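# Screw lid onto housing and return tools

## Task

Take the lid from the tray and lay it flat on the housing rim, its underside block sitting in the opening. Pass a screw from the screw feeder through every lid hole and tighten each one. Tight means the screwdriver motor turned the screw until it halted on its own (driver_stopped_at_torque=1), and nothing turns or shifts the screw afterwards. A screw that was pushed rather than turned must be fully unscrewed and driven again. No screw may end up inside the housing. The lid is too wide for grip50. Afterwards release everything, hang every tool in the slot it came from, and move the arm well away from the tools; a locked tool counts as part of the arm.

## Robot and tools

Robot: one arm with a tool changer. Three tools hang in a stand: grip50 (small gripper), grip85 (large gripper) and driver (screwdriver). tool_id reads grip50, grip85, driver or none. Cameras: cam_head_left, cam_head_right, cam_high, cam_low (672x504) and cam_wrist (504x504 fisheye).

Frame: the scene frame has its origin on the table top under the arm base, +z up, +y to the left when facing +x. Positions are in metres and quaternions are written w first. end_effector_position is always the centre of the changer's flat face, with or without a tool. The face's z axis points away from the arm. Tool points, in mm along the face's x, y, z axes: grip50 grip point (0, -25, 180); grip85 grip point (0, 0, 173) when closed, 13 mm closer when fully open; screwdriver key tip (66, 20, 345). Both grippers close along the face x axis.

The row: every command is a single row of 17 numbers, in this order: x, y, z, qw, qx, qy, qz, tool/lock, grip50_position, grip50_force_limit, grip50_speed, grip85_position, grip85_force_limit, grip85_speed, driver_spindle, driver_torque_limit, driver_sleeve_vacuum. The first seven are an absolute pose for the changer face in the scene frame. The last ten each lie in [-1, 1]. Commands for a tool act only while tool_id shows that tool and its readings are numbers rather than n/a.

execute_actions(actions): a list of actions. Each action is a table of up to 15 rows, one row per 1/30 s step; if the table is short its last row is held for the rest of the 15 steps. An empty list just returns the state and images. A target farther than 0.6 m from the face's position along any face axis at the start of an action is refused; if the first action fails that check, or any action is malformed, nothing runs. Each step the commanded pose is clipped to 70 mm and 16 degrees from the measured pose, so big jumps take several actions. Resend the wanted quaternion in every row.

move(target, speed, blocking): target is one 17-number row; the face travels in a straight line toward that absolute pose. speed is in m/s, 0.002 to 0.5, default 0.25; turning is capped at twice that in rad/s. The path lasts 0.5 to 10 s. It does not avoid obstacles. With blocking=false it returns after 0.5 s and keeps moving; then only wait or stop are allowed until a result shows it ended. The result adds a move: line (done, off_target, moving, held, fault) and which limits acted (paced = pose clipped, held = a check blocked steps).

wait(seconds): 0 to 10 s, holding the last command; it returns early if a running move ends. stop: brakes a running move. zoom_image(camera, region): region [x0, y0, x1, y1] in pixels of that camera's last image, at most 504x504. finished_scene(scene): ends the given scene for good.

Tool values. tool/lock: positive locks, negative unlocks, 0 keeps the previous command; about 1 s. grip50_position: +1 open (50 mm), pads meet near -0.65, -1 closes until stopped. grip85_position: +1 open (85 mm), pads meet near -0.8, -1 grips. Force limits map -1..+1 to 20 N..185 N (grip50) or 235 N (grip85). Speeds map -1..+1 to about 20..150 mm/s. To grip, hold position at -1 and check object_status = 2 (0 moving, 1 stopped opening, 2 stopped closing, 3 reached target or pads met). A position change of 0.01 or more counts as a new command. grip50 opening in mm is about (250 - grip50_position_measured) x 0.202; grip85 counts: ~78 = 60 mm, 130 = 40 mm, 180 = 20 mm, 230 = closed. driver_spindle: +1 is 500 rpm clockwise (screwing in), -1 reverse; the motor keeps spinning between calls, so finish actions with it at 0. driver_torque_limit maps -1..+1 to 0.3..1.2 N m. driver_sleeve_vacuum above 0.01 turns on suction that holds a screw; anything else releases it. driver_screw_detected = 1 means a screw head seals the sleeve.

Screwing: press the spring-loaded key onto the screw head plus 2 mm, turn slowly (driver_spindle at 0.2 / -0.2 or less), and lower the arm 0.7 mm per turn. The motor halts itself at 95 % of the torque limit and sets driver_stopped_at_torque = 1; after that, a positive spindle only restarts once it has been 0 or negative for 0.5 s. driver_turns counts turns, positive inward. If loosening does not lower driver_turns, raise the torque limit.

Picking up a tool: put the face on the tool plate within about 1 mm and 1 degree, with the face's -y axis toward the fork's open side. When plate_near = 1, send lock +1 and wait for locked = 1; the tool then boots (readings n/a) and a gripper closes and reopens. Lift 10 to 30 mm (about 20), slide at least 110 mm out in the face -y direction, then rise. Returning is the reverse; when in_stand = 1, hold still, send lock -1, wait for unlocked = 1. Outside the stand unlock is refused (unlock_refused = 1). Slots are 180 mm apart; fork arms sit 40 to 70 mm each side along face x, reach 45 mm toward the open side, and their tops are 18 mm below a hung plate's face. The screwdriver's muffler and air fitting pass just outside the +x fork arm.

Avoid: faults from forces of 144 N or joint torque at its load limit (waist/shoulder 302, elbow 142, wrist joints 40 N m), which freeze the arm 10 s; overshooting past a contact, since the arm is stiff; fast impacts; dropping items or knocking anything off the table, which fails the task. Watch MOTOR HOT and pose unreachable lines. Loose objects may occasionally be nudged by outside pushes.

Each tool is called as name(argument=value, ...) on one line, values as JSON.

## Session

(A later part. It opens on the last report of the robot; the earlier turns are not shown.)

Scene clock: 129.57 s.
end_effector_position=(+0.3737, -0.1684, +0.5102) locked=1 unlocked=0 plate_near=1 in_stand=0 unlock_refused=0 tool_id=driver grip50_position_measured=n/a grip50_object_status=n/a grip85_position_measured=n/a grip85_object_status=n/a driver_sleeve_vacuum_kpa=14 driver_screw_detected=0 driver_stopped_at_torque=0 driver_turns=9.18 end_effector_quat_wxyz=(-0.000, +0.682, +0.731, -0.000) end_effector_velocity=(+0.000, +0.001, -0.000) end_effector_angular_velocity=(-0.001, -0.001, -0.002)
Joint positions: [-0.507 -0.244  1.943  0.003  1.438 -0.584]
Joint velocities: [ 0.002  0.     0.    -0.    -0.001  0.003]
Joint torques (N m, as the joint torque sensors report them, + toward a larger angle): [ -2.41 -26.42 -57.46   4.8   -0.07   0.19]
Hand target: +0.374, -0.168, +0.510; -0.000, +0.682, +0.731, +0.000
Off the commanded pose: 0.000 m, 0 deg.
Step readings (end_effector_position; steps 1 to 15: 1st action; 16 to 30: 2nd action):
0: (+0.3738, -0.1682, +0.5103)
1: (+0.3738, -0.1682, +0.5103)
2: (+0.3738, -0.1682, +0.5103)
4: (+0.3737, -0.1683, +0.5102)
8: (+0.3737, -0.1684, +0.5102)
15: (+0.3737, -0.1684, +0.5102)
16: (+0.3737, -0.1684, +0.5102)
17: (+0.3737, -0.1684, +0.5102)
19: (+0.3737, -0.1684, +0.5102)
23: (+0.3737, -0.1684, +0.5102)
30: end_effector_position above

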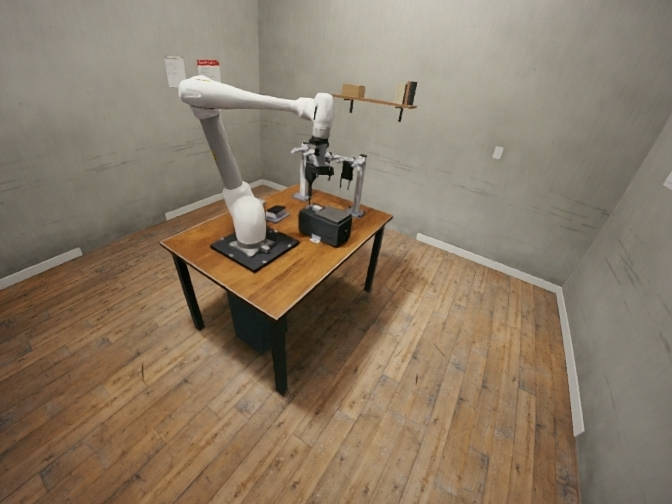

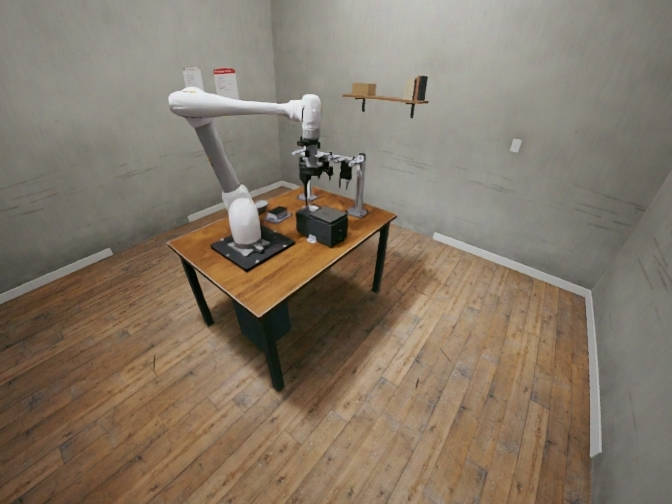

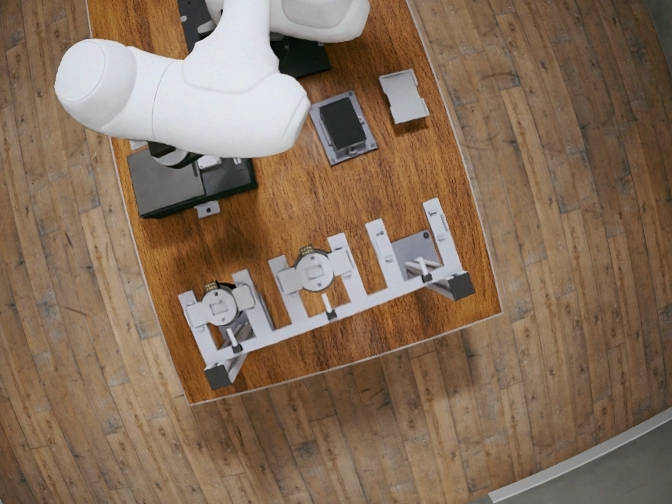

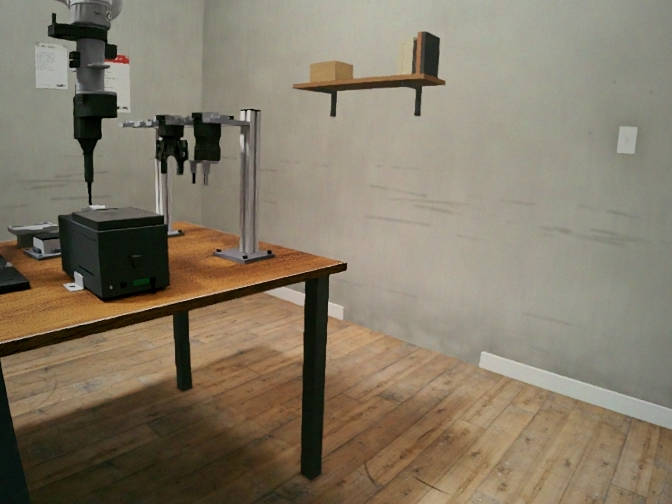

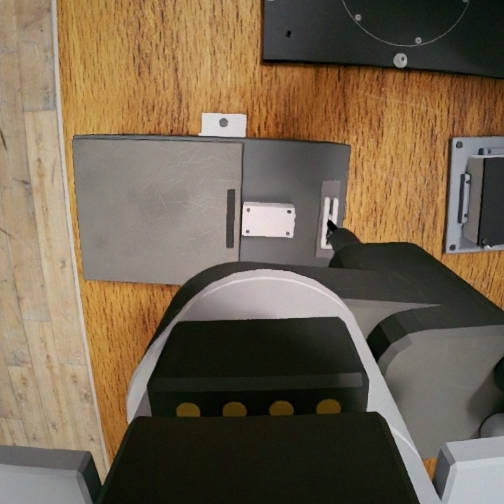

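execute_actions(actions=[[[0.3738,-0.1682,0.5103,0,0.6820,0.7314,0,0,0,0,0,1,-0.5,-1,0.15,0,1],[0.3739,-0.1681,0.5103,0,0.6820,0.7314,0,0,0,0,0,1,-0.5,-1,0.15,0,1],[0.3739,-0.1681,0.5103,0,0.6820,0.7314,0,0,0,0,0,1,-0.5,-1,0.15,0,1],[0.3739,-0.1681,0.5103,0,0.6820,0.7314,0,0,0,0,0,1,-0.5,-1,0.15,0,1],[0.3739,-0.1681,0.5103,0,0.6820,0.7314,0,0,0,0,0,1,-0.5,-1,0.15,0,1],[0.3739,-0.1681,0.5103,0,0.6820,0.7314,0,0,0,0,0,1,-0.5,-1,0.15,0,1],[0.3740,-0.1680,0.5103,0,0.6820,0.7314,0,0,0,0,0,1,-0.5,-1,0.15,0,1]],[[0.3741,-0.1679,0.5103,0,0.6820,0.7314,0,0,0,0,0,1,-0.5,-1,0.15,0,1],[0.3741,-0.1679,0.5103,0,0.6820,0.7314,0,0,0,0,0,1,-0.5,-1,0.15,0,1],[0.3741,-0.1679,0.5103,0,0.6820,0.7314,0,0,0,0,0,1,-0.5,-1,0.15,0,1],[0.3741,-0.1679,0.5103,0,0.6820,0.7314,0,0,0,0,0,1,-0.5,-1,0.15,0,1],[0.3741,-0.1679,0.5103,0,0.6820,0.7314,0,0,0,0,0,1,-0.5,-1,0.15,0,1],[0.3741,-0.1679,0.5103,0,0.6820,0.7314,0,0,0,0,0,1,-0.5,-1,0.15,0,1],[0.3741,-0.1679,0.5103,0,0.6820,0.7314,0,0,0,0,0,1,-0.5,-1,0.15,0,1],[0.3741,-0.1679,0.5103,0,0.6820,0.7314,0,0,0,0,0,1,-0.5,-1,0.15,0,1],[0.3741,-0.1679,0.5103,0,0.6820,0.7314,0,0,0,0,0,1,-0.5,-1,0.15,0,1],[0.3741,-0.1679,0.5103,0,0.6820,0.7314,0,0,0,0,0,1,-0.5,-1,0.15,0,1],[0.3741,-0.1679,0.5103,0,0.6820,0.7314,0,0,0,0,0,1,-0.5,-1,0,0,1]]])

Scene clock: 131.00 s.
end_effector_position=(+0.3740, -0.1679, +0.5104) locked=1 unlocked=0 plate_near=1 in_stand=0 unlock_refused=0 tool_id=driver grip50_position_measured=n/a grip50_object_status=n/a grip85_position_measured=n/a grip85_object_status=n/a driver_sleeve_vacuum_kpa=40 driver_screw_detected=1 driver_stopped_at_torque=0 driver_turns=10.20 end_effector_quat_wxyz=(+0.000, +0.682, +0.731, +0.000) end_effector_velocity=(-0.000, +0.000, -0.000) end_effector_angular_velocity=(+0.001, +0.001, +0.001)
Joint positions: [-0.506 -0.244  1.942  0.003  1.438 -0.582]
Joint velocities: [ 0.     0.     0.     0.     0.001 -0.001]
Joint torques (N m, as the joint torque sensors report them, + toward a larger angle): [ -1.11 -27.06 -57.36   4.09   0.76  -0.06]
Hand target: +0.374, -0.168, +0.510; +0.000, +0.682, +0.731, +0.000
Off the commanded pose: 0.000 m, 0 deg.
Step readings (end_effector_position; steps 1 to 15: 1st action; 16 to 30: 2nd action):
0: (+0.3737, -0.1683, +0.5102)
1: (+0.3737, -0.1683, +0.5102)
2: (+0.3737, -0.1682, +0.5102)
4: (+0.3738, -0.1681, +0.5102)
8: (+0.3738, -0.1680, +0.5102)
15: (+0.3739, -0.1679, +0.5102)
16: (+0.3739, -0.1679, +0.5102)
17: (+0.3739, -0.1679, +0.5102)
19: (+0.3740, -0.1678, +0.5103)
23: (+0.3740, -0.1679, +0.5104)
30: end_effector_position above

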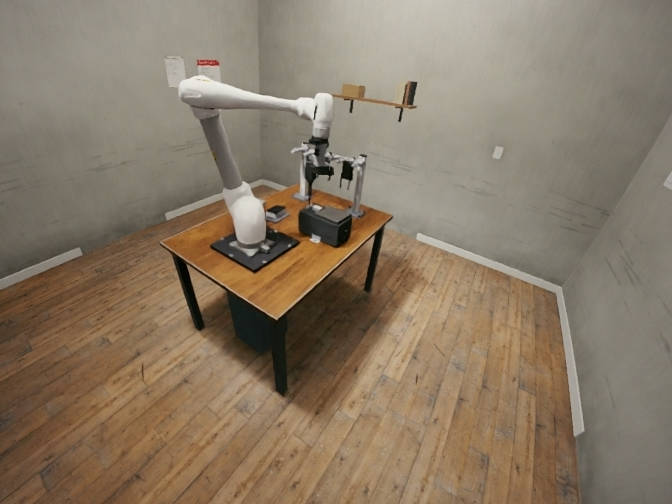

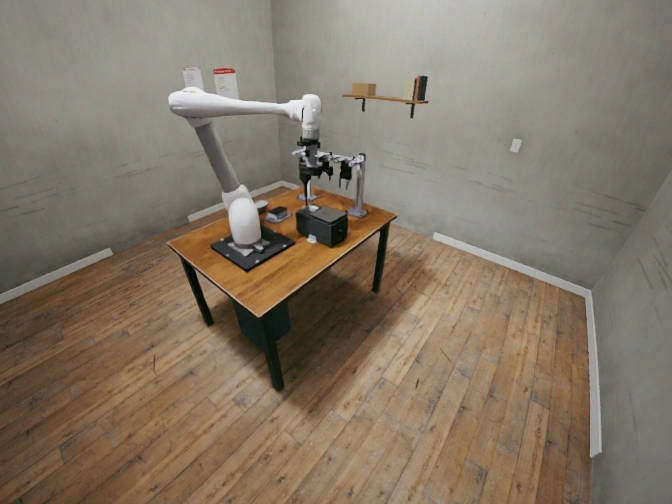

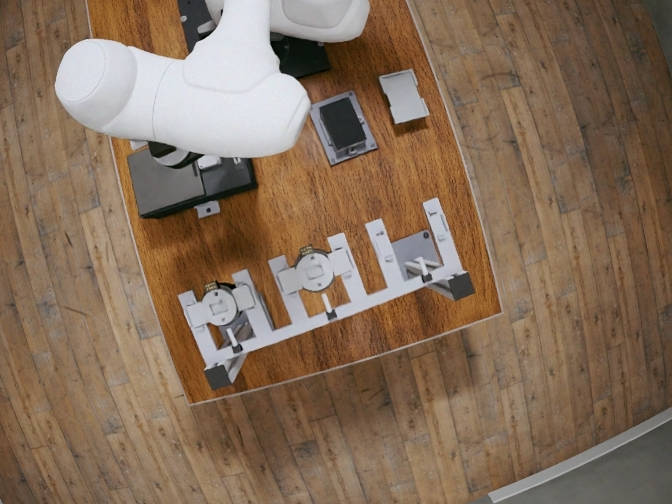

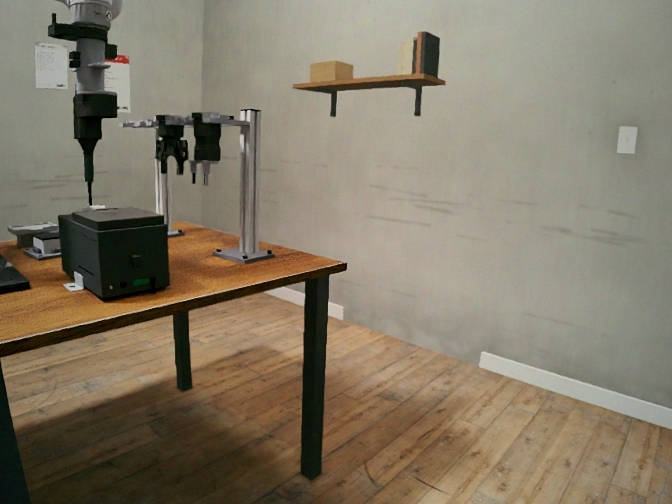

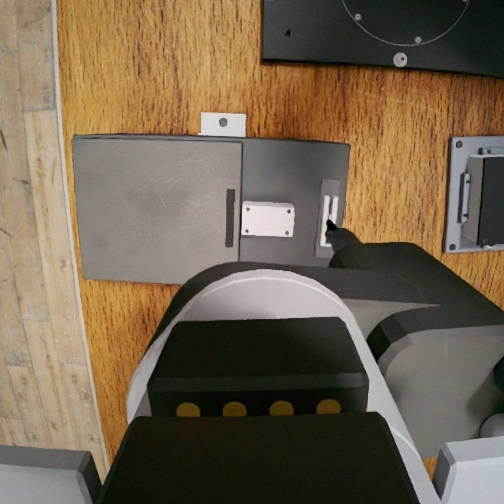

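Engaged. Lift and go to hole 2.

move(target=[0.3740,-0.1681,0.542,0,0.6820,0.7314,0,0,0,0,0,1,-0.5,-1,0,0,1], speed=0.05)

move(target=[0.36,-0.10,0.542,0,0.6820,0.7314,0,0,0,0,0,1,-0.5,-1,0,0,1], speed=0.2)

move(target=[0.3042,0.1258,0.433,0,0.6820,0.7314,0,0,0,0,0,1,-0.5,-1,0,0,1], speed=0.22)

wait(seconds=0.2)

zoom_image(camera="cam_wrist", region=[315, 205, 340, 230])

Scene clock: 132.10 s.
end_effector_position=(+0.3739, -0.1681, +0.5420) locked=1 unlocked=0 plate_near=1 in_stand=0 unlock_refused=0 tool_id=driver grip50_position_measured=n/a grip50_object_status=n/a grip85_position_measured=n/a grip85_object_status=n/a driver_sleeve_vacuum_kpa=40 driver_screw_detected=1 driver_stopped_at_torque=0 driver_turns=10.20 end_effector_quat_wxyz=(-0.000, +0.682, +0.731, -0.000) end_effector_velocity=(-0.000, +0.000, +0.000) end_effector_angular_velocity=(+0.000, -0.000, +0.000)
Joint positions: [-0.507 -0.25   1.89   0.003  1.496 -0.583]
Joint velocities: [ 0.    -0.    -0.     0.     0.001  0.   ]
Joint torques (N m, as the joint torque sensors report them, + toward a larger angle): [ -0.42 -27.96 -60.65   5.04  -0.19   0.09]
Hand target: +0.374, -0.168, +0.542; +0.000, +0.682, +0.731, -0.000
Off the commanded pose: 0.000 m, 0 deg.
move: done

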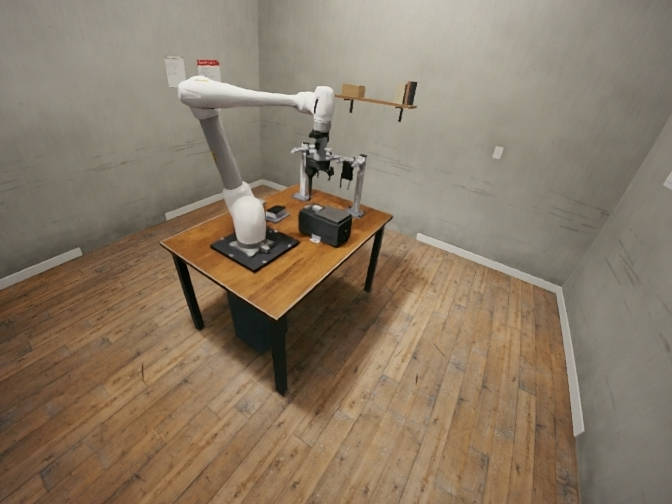

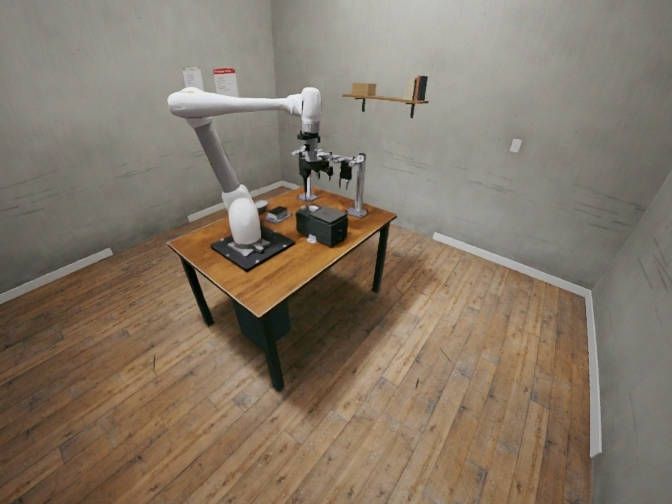

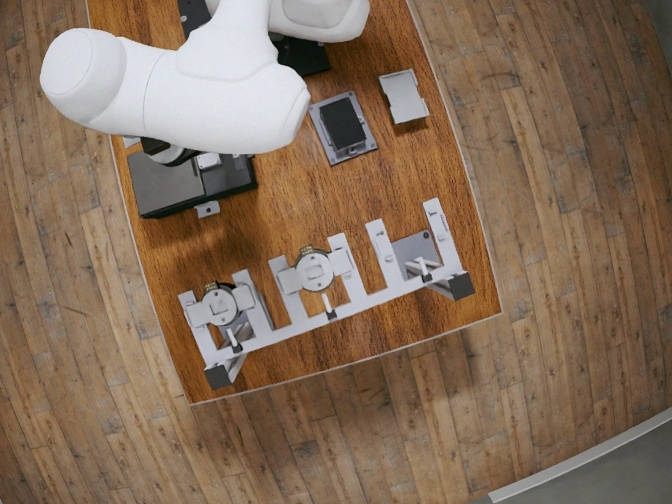

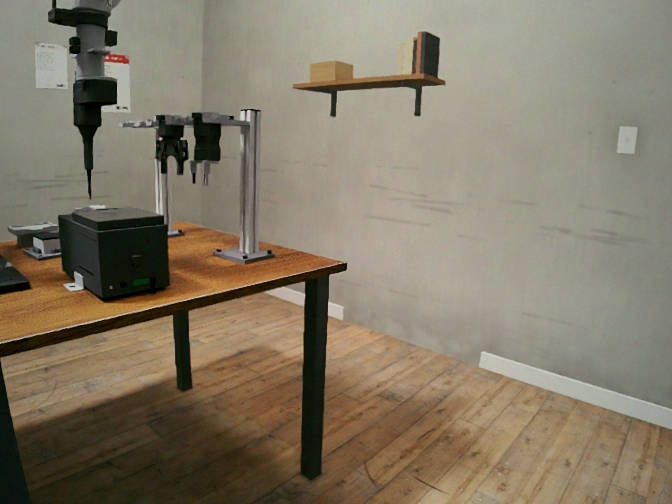

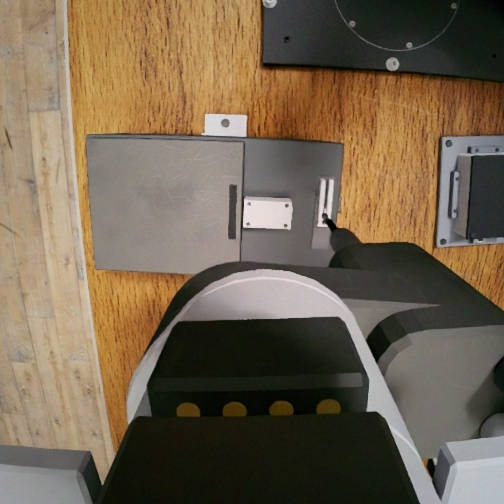

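Scene clock: 132.90 s.
end_effector_position=(+0.3599, -0.1001, +0.5420) locked=1 unlocked=0 plate_near=1 in_stand=0 unlock_refused=0 tool_id=driver grip50_position_measured=n/a grip50_object_status=n/a grip85_position_measured=n/a grip85_object_status=n/a driver_sleeve_vacuum_kpa=40 driver_screw_detected=1 driver_stopped_at_torque=0 driver_turns=10.20 end_effector_quat_wxyz=(-0.000, +0.682, +0.731, +0.000) end_effector_velocity=(-0.000, +0.001, +0.000) end_effector_angular_velocity=(+0.000, +0.000, +0.001)
Joint positions: [-0.363 -0.313  1.933  0.003  1.515 -0.439]
Joint velocities: [ 0.002 -0.     0.     0.     0.     0.001]
Joint torques (N m, as the joint torque sensors report them, + toward a larger angle): [  0.78 -21.58 -62.01   5.28  -0.28  -0.01]
Hand target: +0.360, -0.100, +0.542; +0.000, +0.682, +0.731, +0.000
Off the commanded pose: 0.000 m, 0 deg.
move: done

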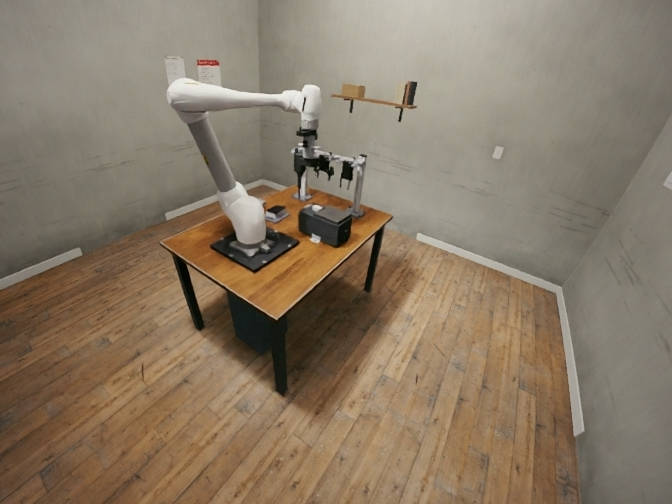

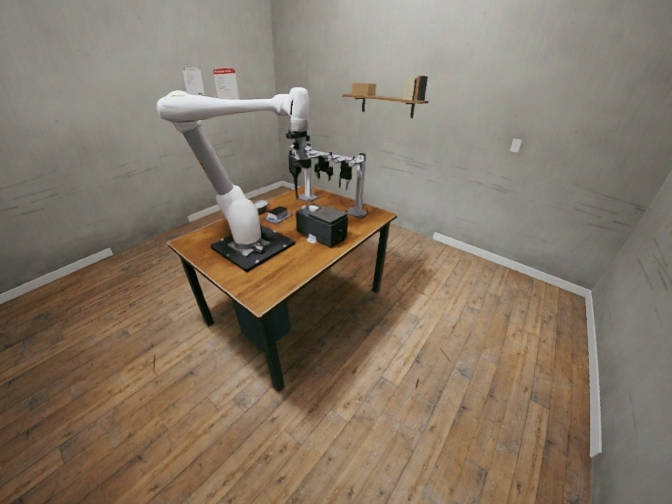

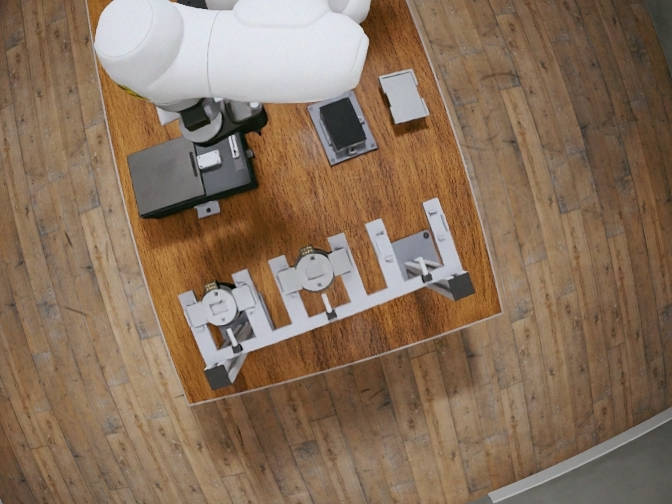

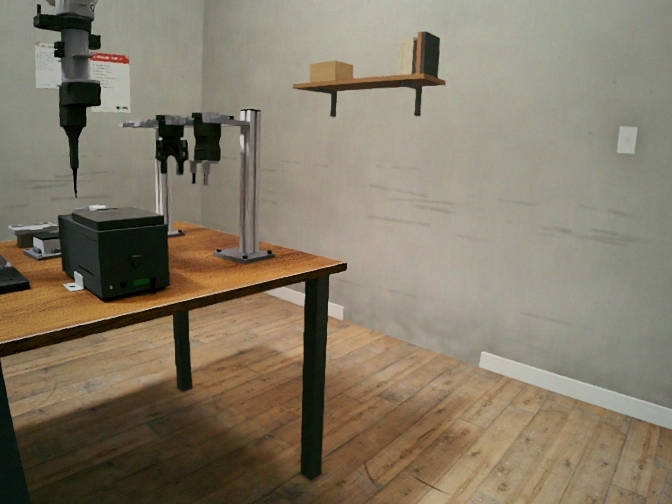

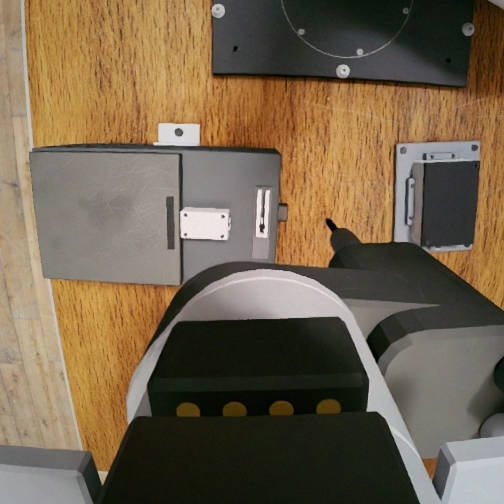

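Scene clock: 134.50 s.
end_effector_position=(+0.3042, +0.1257, +0.4329) locked=1 unlocked=0 plate_near=1 in_stand=0 unlock_refused=0 tool_id=driver grip50_position_measured=n/a grip50_object_status=n/a grip85_position_measured=n/a grip85_object_status=n/a driver_sleeve_vacuum_kpa=40 driver_screw_detected=1 driver_stopped_at_torque=0 driver_turns=10.20 end_effector_quat_wxyz=(-0.000, +0.682, +0.731, +0.000) end_effector_velocity=(-0.000, +0.001, -0.000) end_effector_angular_velocity=(-0.001, +0.001, +0.000)
Joint positions: [ 0.296 -0.364  2.163 -0.001  1.336  0.22 ]
Joint velocities: [ 0.002  0.001 -0.    -0.     0.001  0.002]
Joint torques (N m, as the joint torque sensors report them, + toward a larger angle): [ -0.21 -14.16 -60.72   4.75  -0.83   0.46]
Hand target: +0.304, +0.126, +0.433; -0.000, +0.682, +0.731, +0.000
Off the commanded pose: 0.000 m, 0 deg.
move: done

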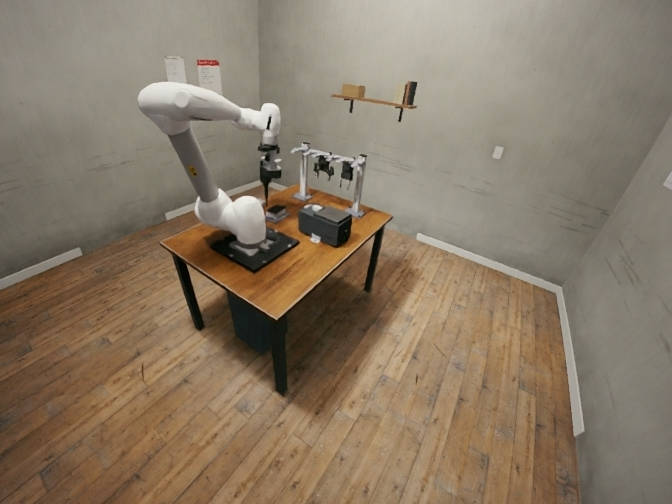

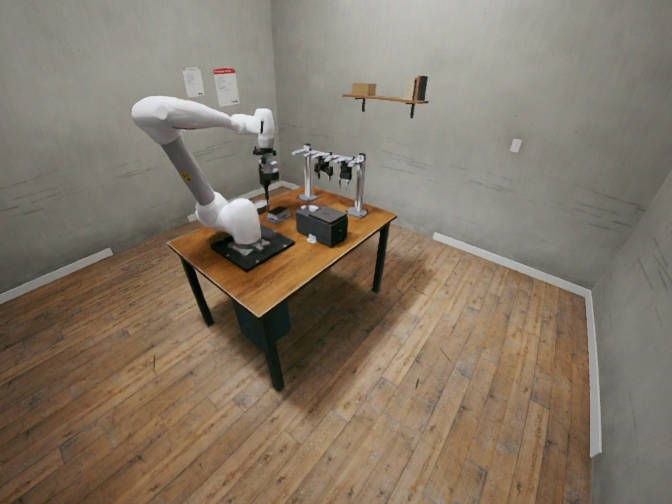

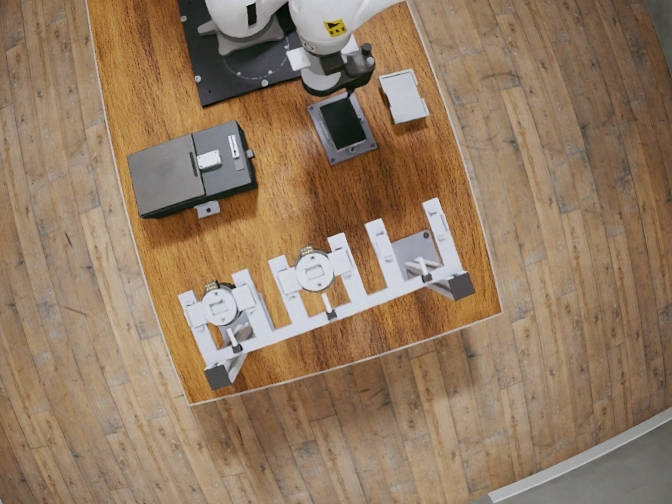

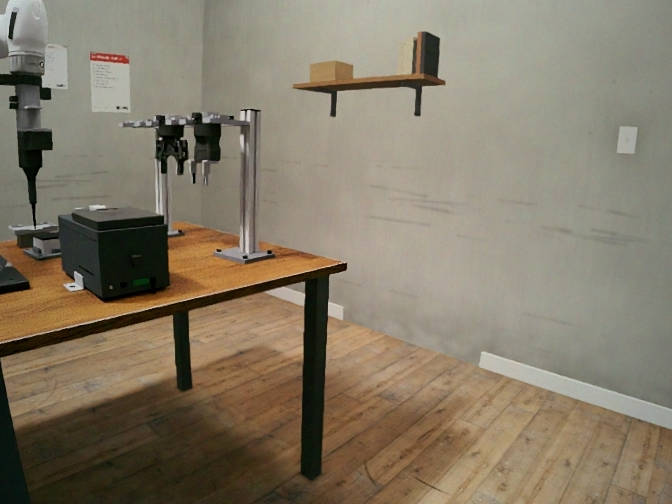

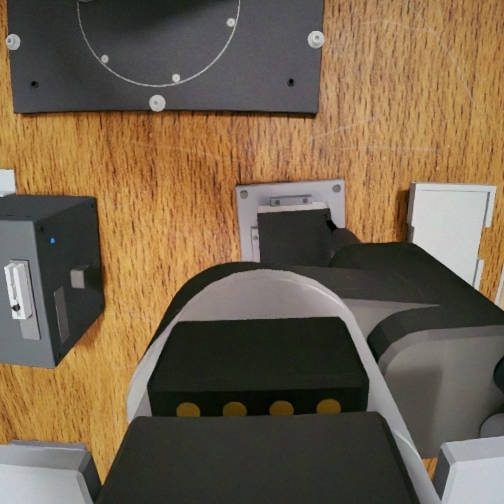

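Scene clock: 134.70 s.
end_effector_position=(+0.3042, +0.1257, +0.4329) locked=1 unlocked=0 plate_near=1 in_stand=0 unlock_refused=0 tool_id=driver grip50_position_measured=n/a grip50_object_status=n/a grip85_position_measured=n/a grip85_object_status=n/a driver_sleeve_vacuum_kpa=40 driver_screw_detected=1 driver_stopped_at_torque=0 driver_turns=10.20 end_effector_quat_wxyz=(-0.000, +0.682, +0.731, +0.000) end_effector_velocity=(+0.000, -0.000, -0.000) end_effector_angular_velocity=(+0.000, +0.000, -0.000)
Joint positions: [ 0.296 -0.364  2.163 -0.001  1.336  0.22 ]
Joint velocities: [-0.  0.  0.  0. -0. -0.]
Joint torques (N m, as the joint torque sensors report them, + toward a larger angle): [ -1.45 -14.79 -60.01   4.87  -0.55   0.07]
Hand target: +0.304, +0.126, +0.433; -0.000, +0.682, +0.731, +0.000
Off the commanded pose: 0.000 m, 0 deg.
wait: 0.20 s; at rest by 0.17 s

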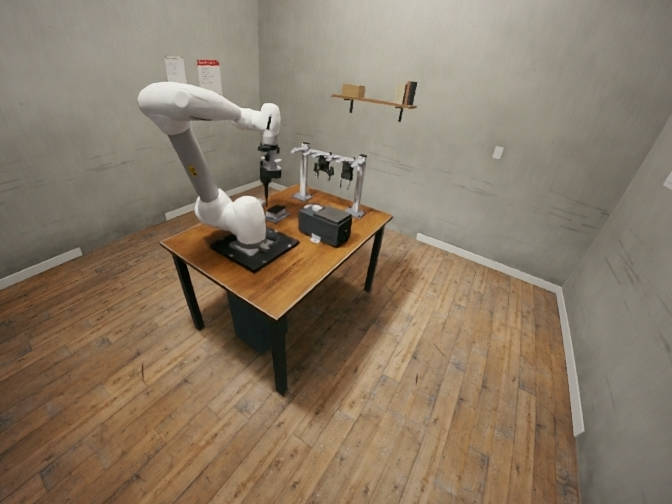

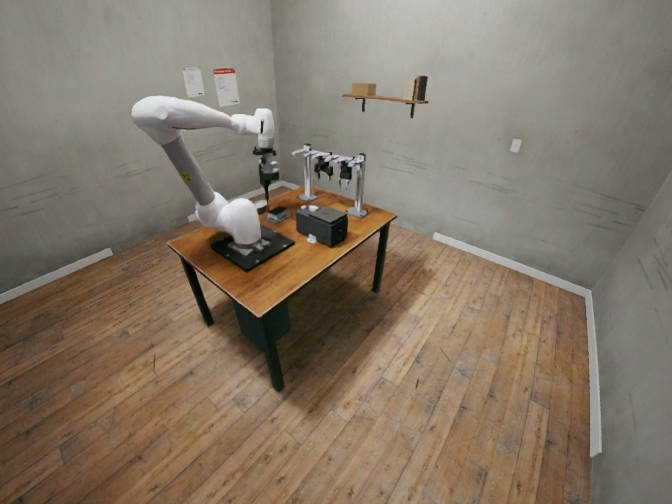

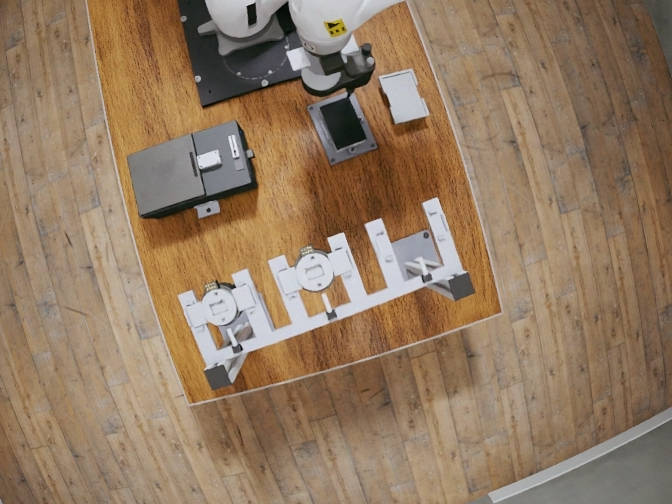

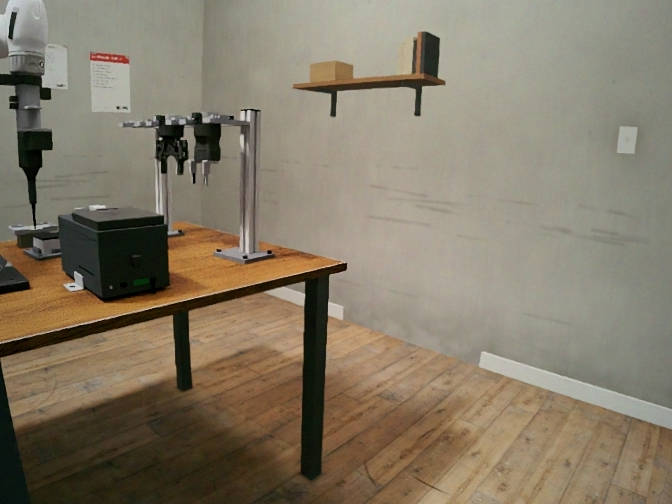

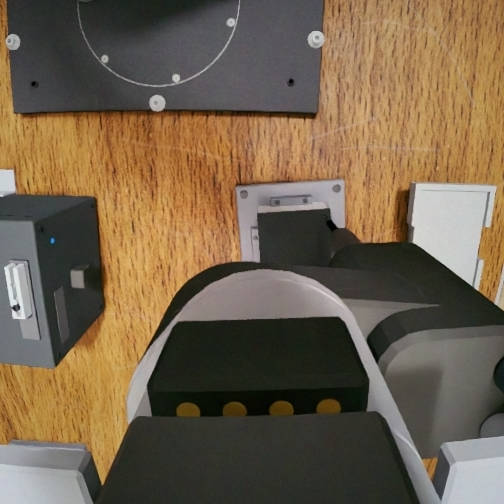

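Region (315, 205, 340, 230) of cam_wrist's 504x504 image, scaled by 20.160, with more detail than that image has.

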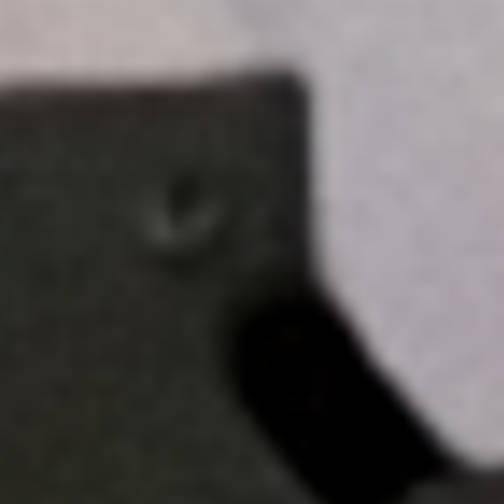

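move(target=[0.3041,0.1260,0.4150,0,0.6820,0.7314,0,0,0,0,0,1,-0.5,-1,0,0,1], speed=0.03)

move(target=[0.3041,0.1260,0.4095,0,0.6820,0.7314,0,0,0,0,0,1,-0.5,-1,0,0,1], speed=0.007)

Scene clock: 135.67 s.
end_effector_position=(+0.3041, +0.1260, +0.4150) locked=1 unlocked=0 plate_near=1 in_stand=0 unlock_refused=0 tool_id=driver grip50_position_measured=n/a grip50_object_status=n/a grip85_position_measured=n/a grip85_object_status=n/a driver_sleeve_vacuum_kpa=40 driver_screw_detected=1 driver_stopped_at_torque=0 driver_turns=10.20 end_effector_quat_wxyz=(+0.000, +0.682, +0.731, +0.000) end_effector_velocity=(+0.000, +0.000, -0.000) end_effector_angular_velocity=(+0.000, -0.000, -0.001)
Joint positions: [ 0.297 -0.355  2.191 -0.002  1.3    0.221]
Joint velocities: [ 0.     0.     0.001  0.    -0.001  0.001]
Joint torques (N m, as the joint torque sensors report them, + toward a larger angle): [ -0.84 -14.61 -59.81   4.73  -0.79   0.04]
Hand target: +0.304, +0.126, +0.415; -0.000, +0.682, +0.731, +0.000
Off the commanded pose: 0.000 m, 0 deg.
move: done

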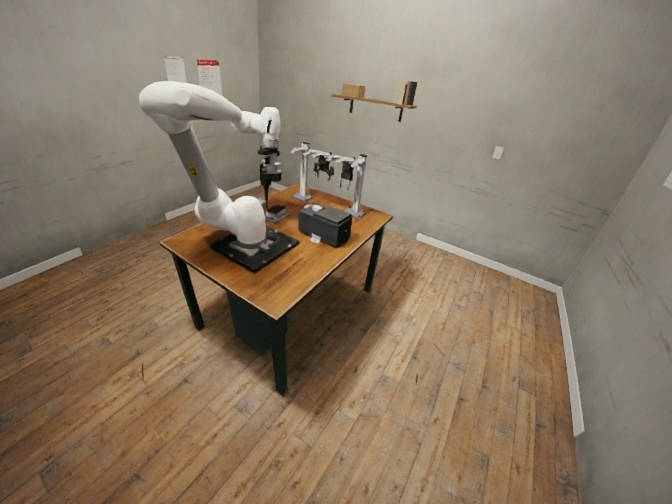

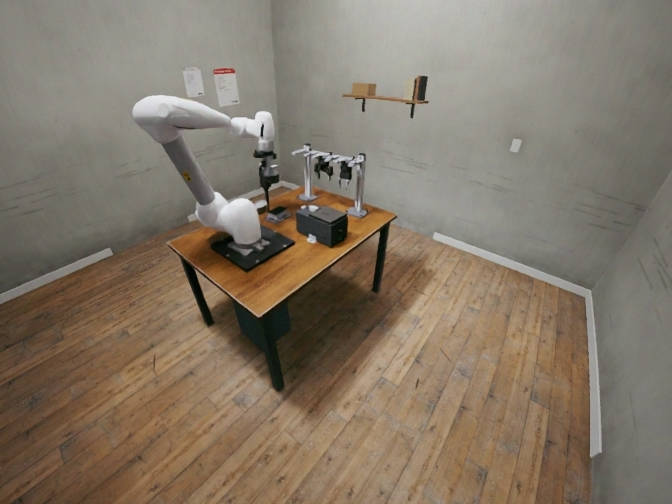

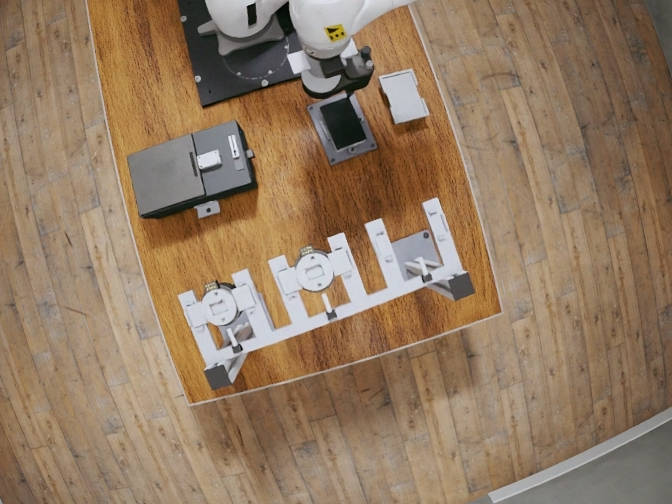

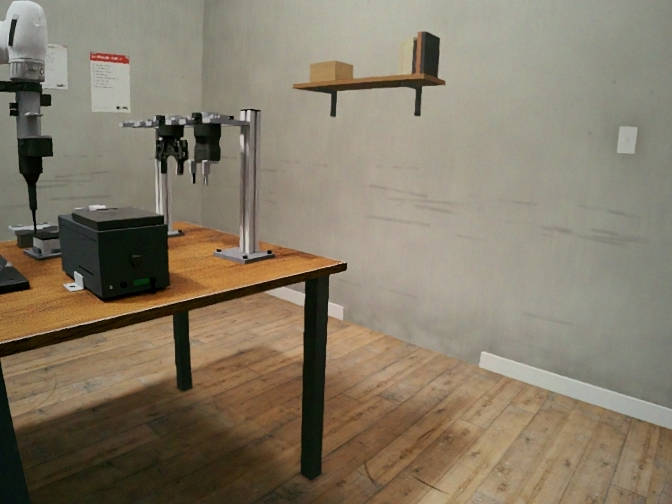

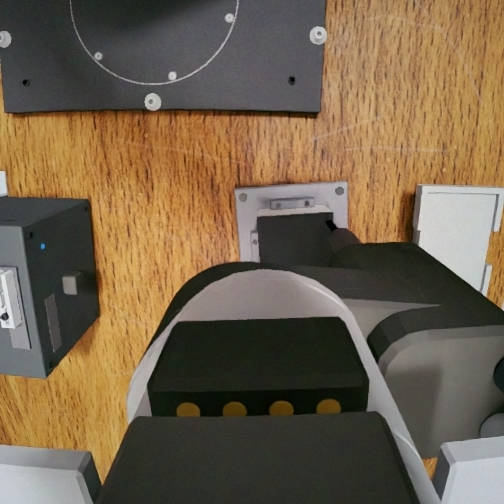

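Scene clock: 136.67 s.
end_effector_position=(+0.3041, +0.1260, +0.4095) locked=1 unlocked=0 plate_near=1 in_stand=0 unlock_refused=0 tool_id=driver grip50_position_measured=n/a grip50_object_status=n/a grip85_position_measured=n/a grip85_object_status=n/a driver_sleeve_vacuum_kpa=40 driver_screw_detected=1 driver_stopped_at_torque=0 driver_turns=10.20 end_effector_quat_wxyz=(-0.000, +0.682, +0.731, +0.000) end_effector_velocity=(-0.000, +0.000, +0.000) end_effector_angular_velocity=(+0.000, -0.000, +0.001)
Joint positions: [ 0.297 -0.352  2.199 -0.002  1.288  0.221]
Joint velocities: [ 0.    -0.     0.     0.    -0.    -0.001]
Joint torques (N m, as the joint torque sensors report them, + toward a larger angle): [ -0.55 -13.41 -59.88   4.86  -0.7    0.07]
Hand target: +0.304, +0.126, +0.409; -0.000, +0.682, +0.731, +0.000
Off the commanded pose: 0.000 m, 0 deg.
move: done

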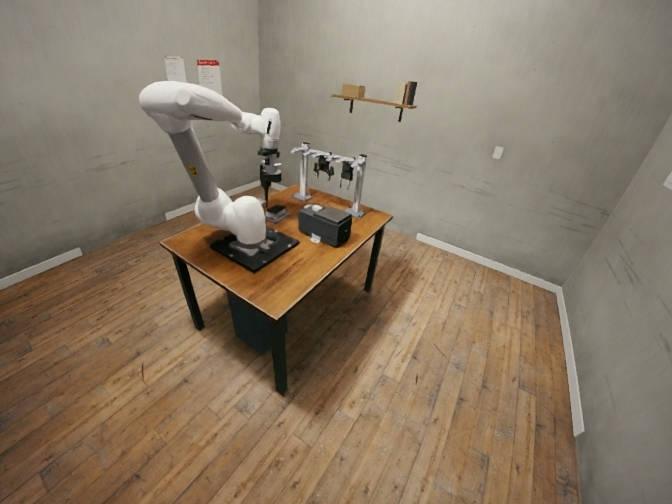

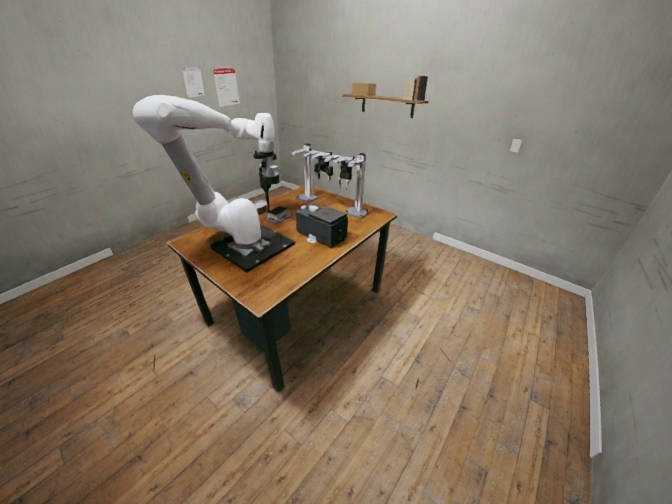

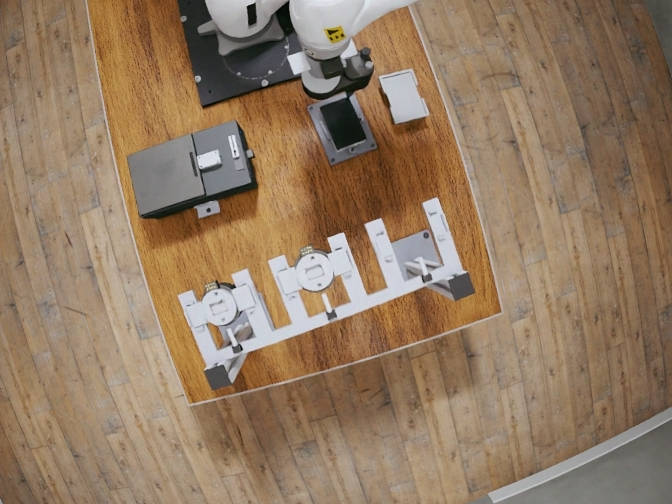

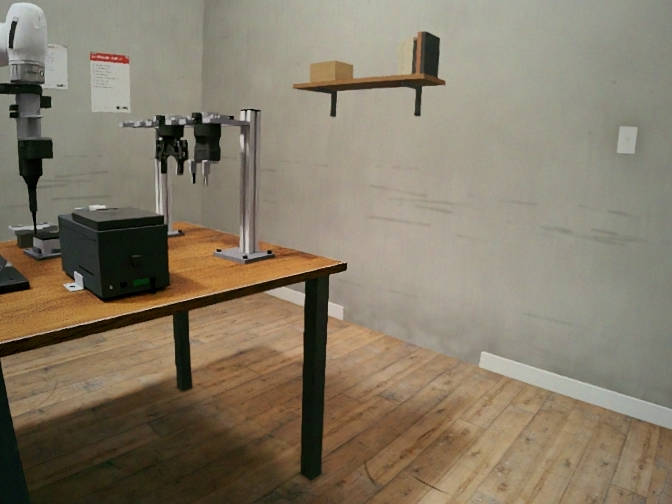

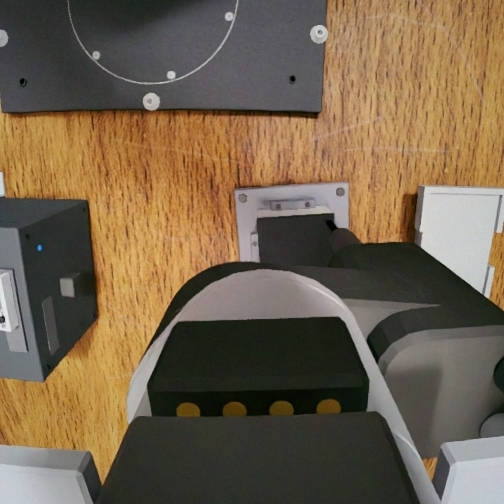

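move(target=[0.3041,0.1260,0.4072,0,0.6820,0.7314,0,0,0,0,0,1,-0.5,-1,0,0,1], speed=0.005)

Scene clock: 137.43 s.
end_effector_position=(+0.3041, +0.1260, +0.4072) locked=1 unlocked=0 plate_near=1 in_stand=0 unlock_refused=0 tool_id=driver grip50_position_measured=n/a grip50_object_status=n/a grip85_position_measured=n/a grip85_object_status=n/a driver_sleeve_vacuum_kpa=39 driver_screw_detected=1 driver_stopped_at_torque=0 driver_turns=10.20 end_effector_quat_wxyz=(+0.000, +0.682, +0.731, +0.000) end_effector_velocity=(+0.000, -0.000, +0.000) end_effector_angular_velocity=(-0.000, -0.002, +0.001)
Joint positions: [ 0.297 -0.351  2.203 -0.002  1.283  0.221]
Joint velocities: [ 0.    -0.    -0.    -0.001 -0.001 -0.001]
Joint torques (N m, as the joint torque sensors report them, + toward a larger angle): [ -0.7  -13.86 -56.57   4.68  -0.21  -0.08]
Hand target: +0.304, +0.126, +0.407; -0.000, +0.682, +0.731, +0.000
Off the commanded pose: 0.000 m, 0 deg.
move: done

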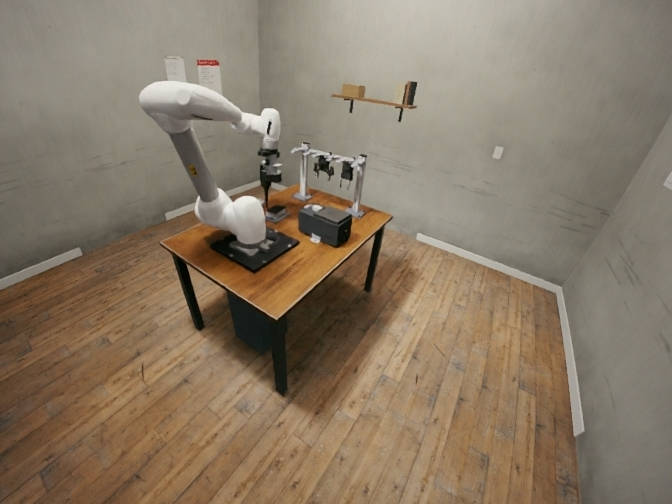

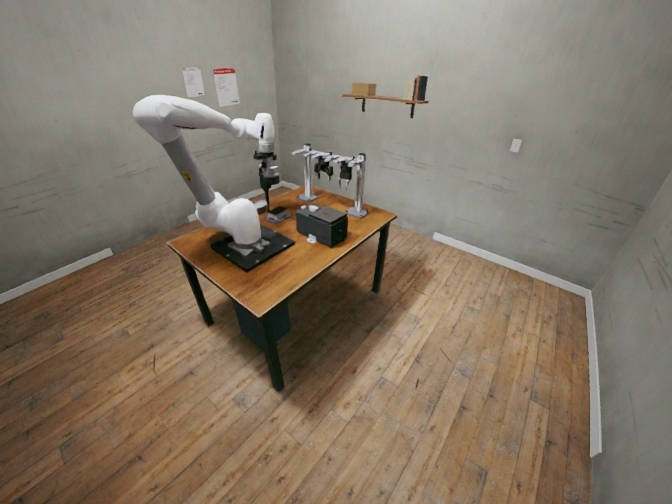

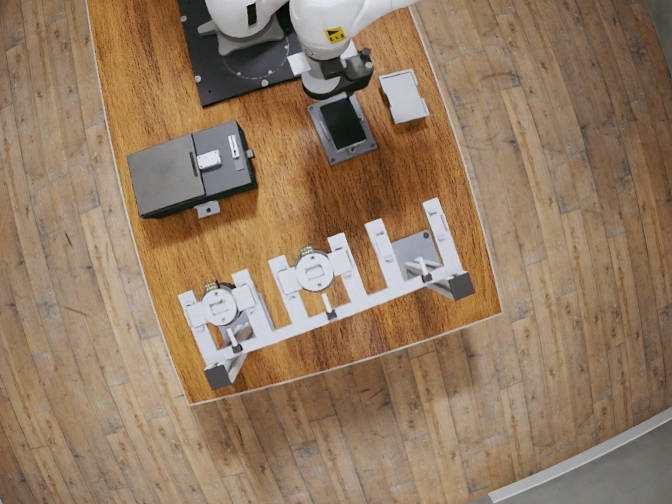

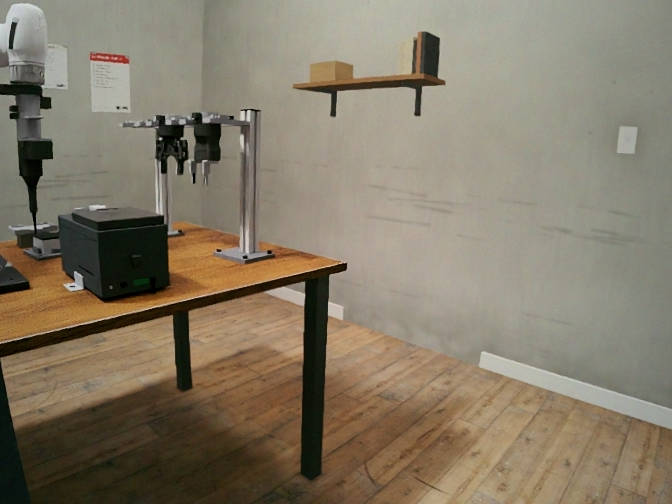

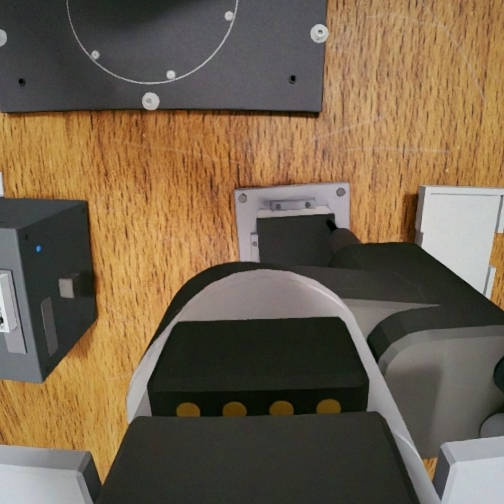

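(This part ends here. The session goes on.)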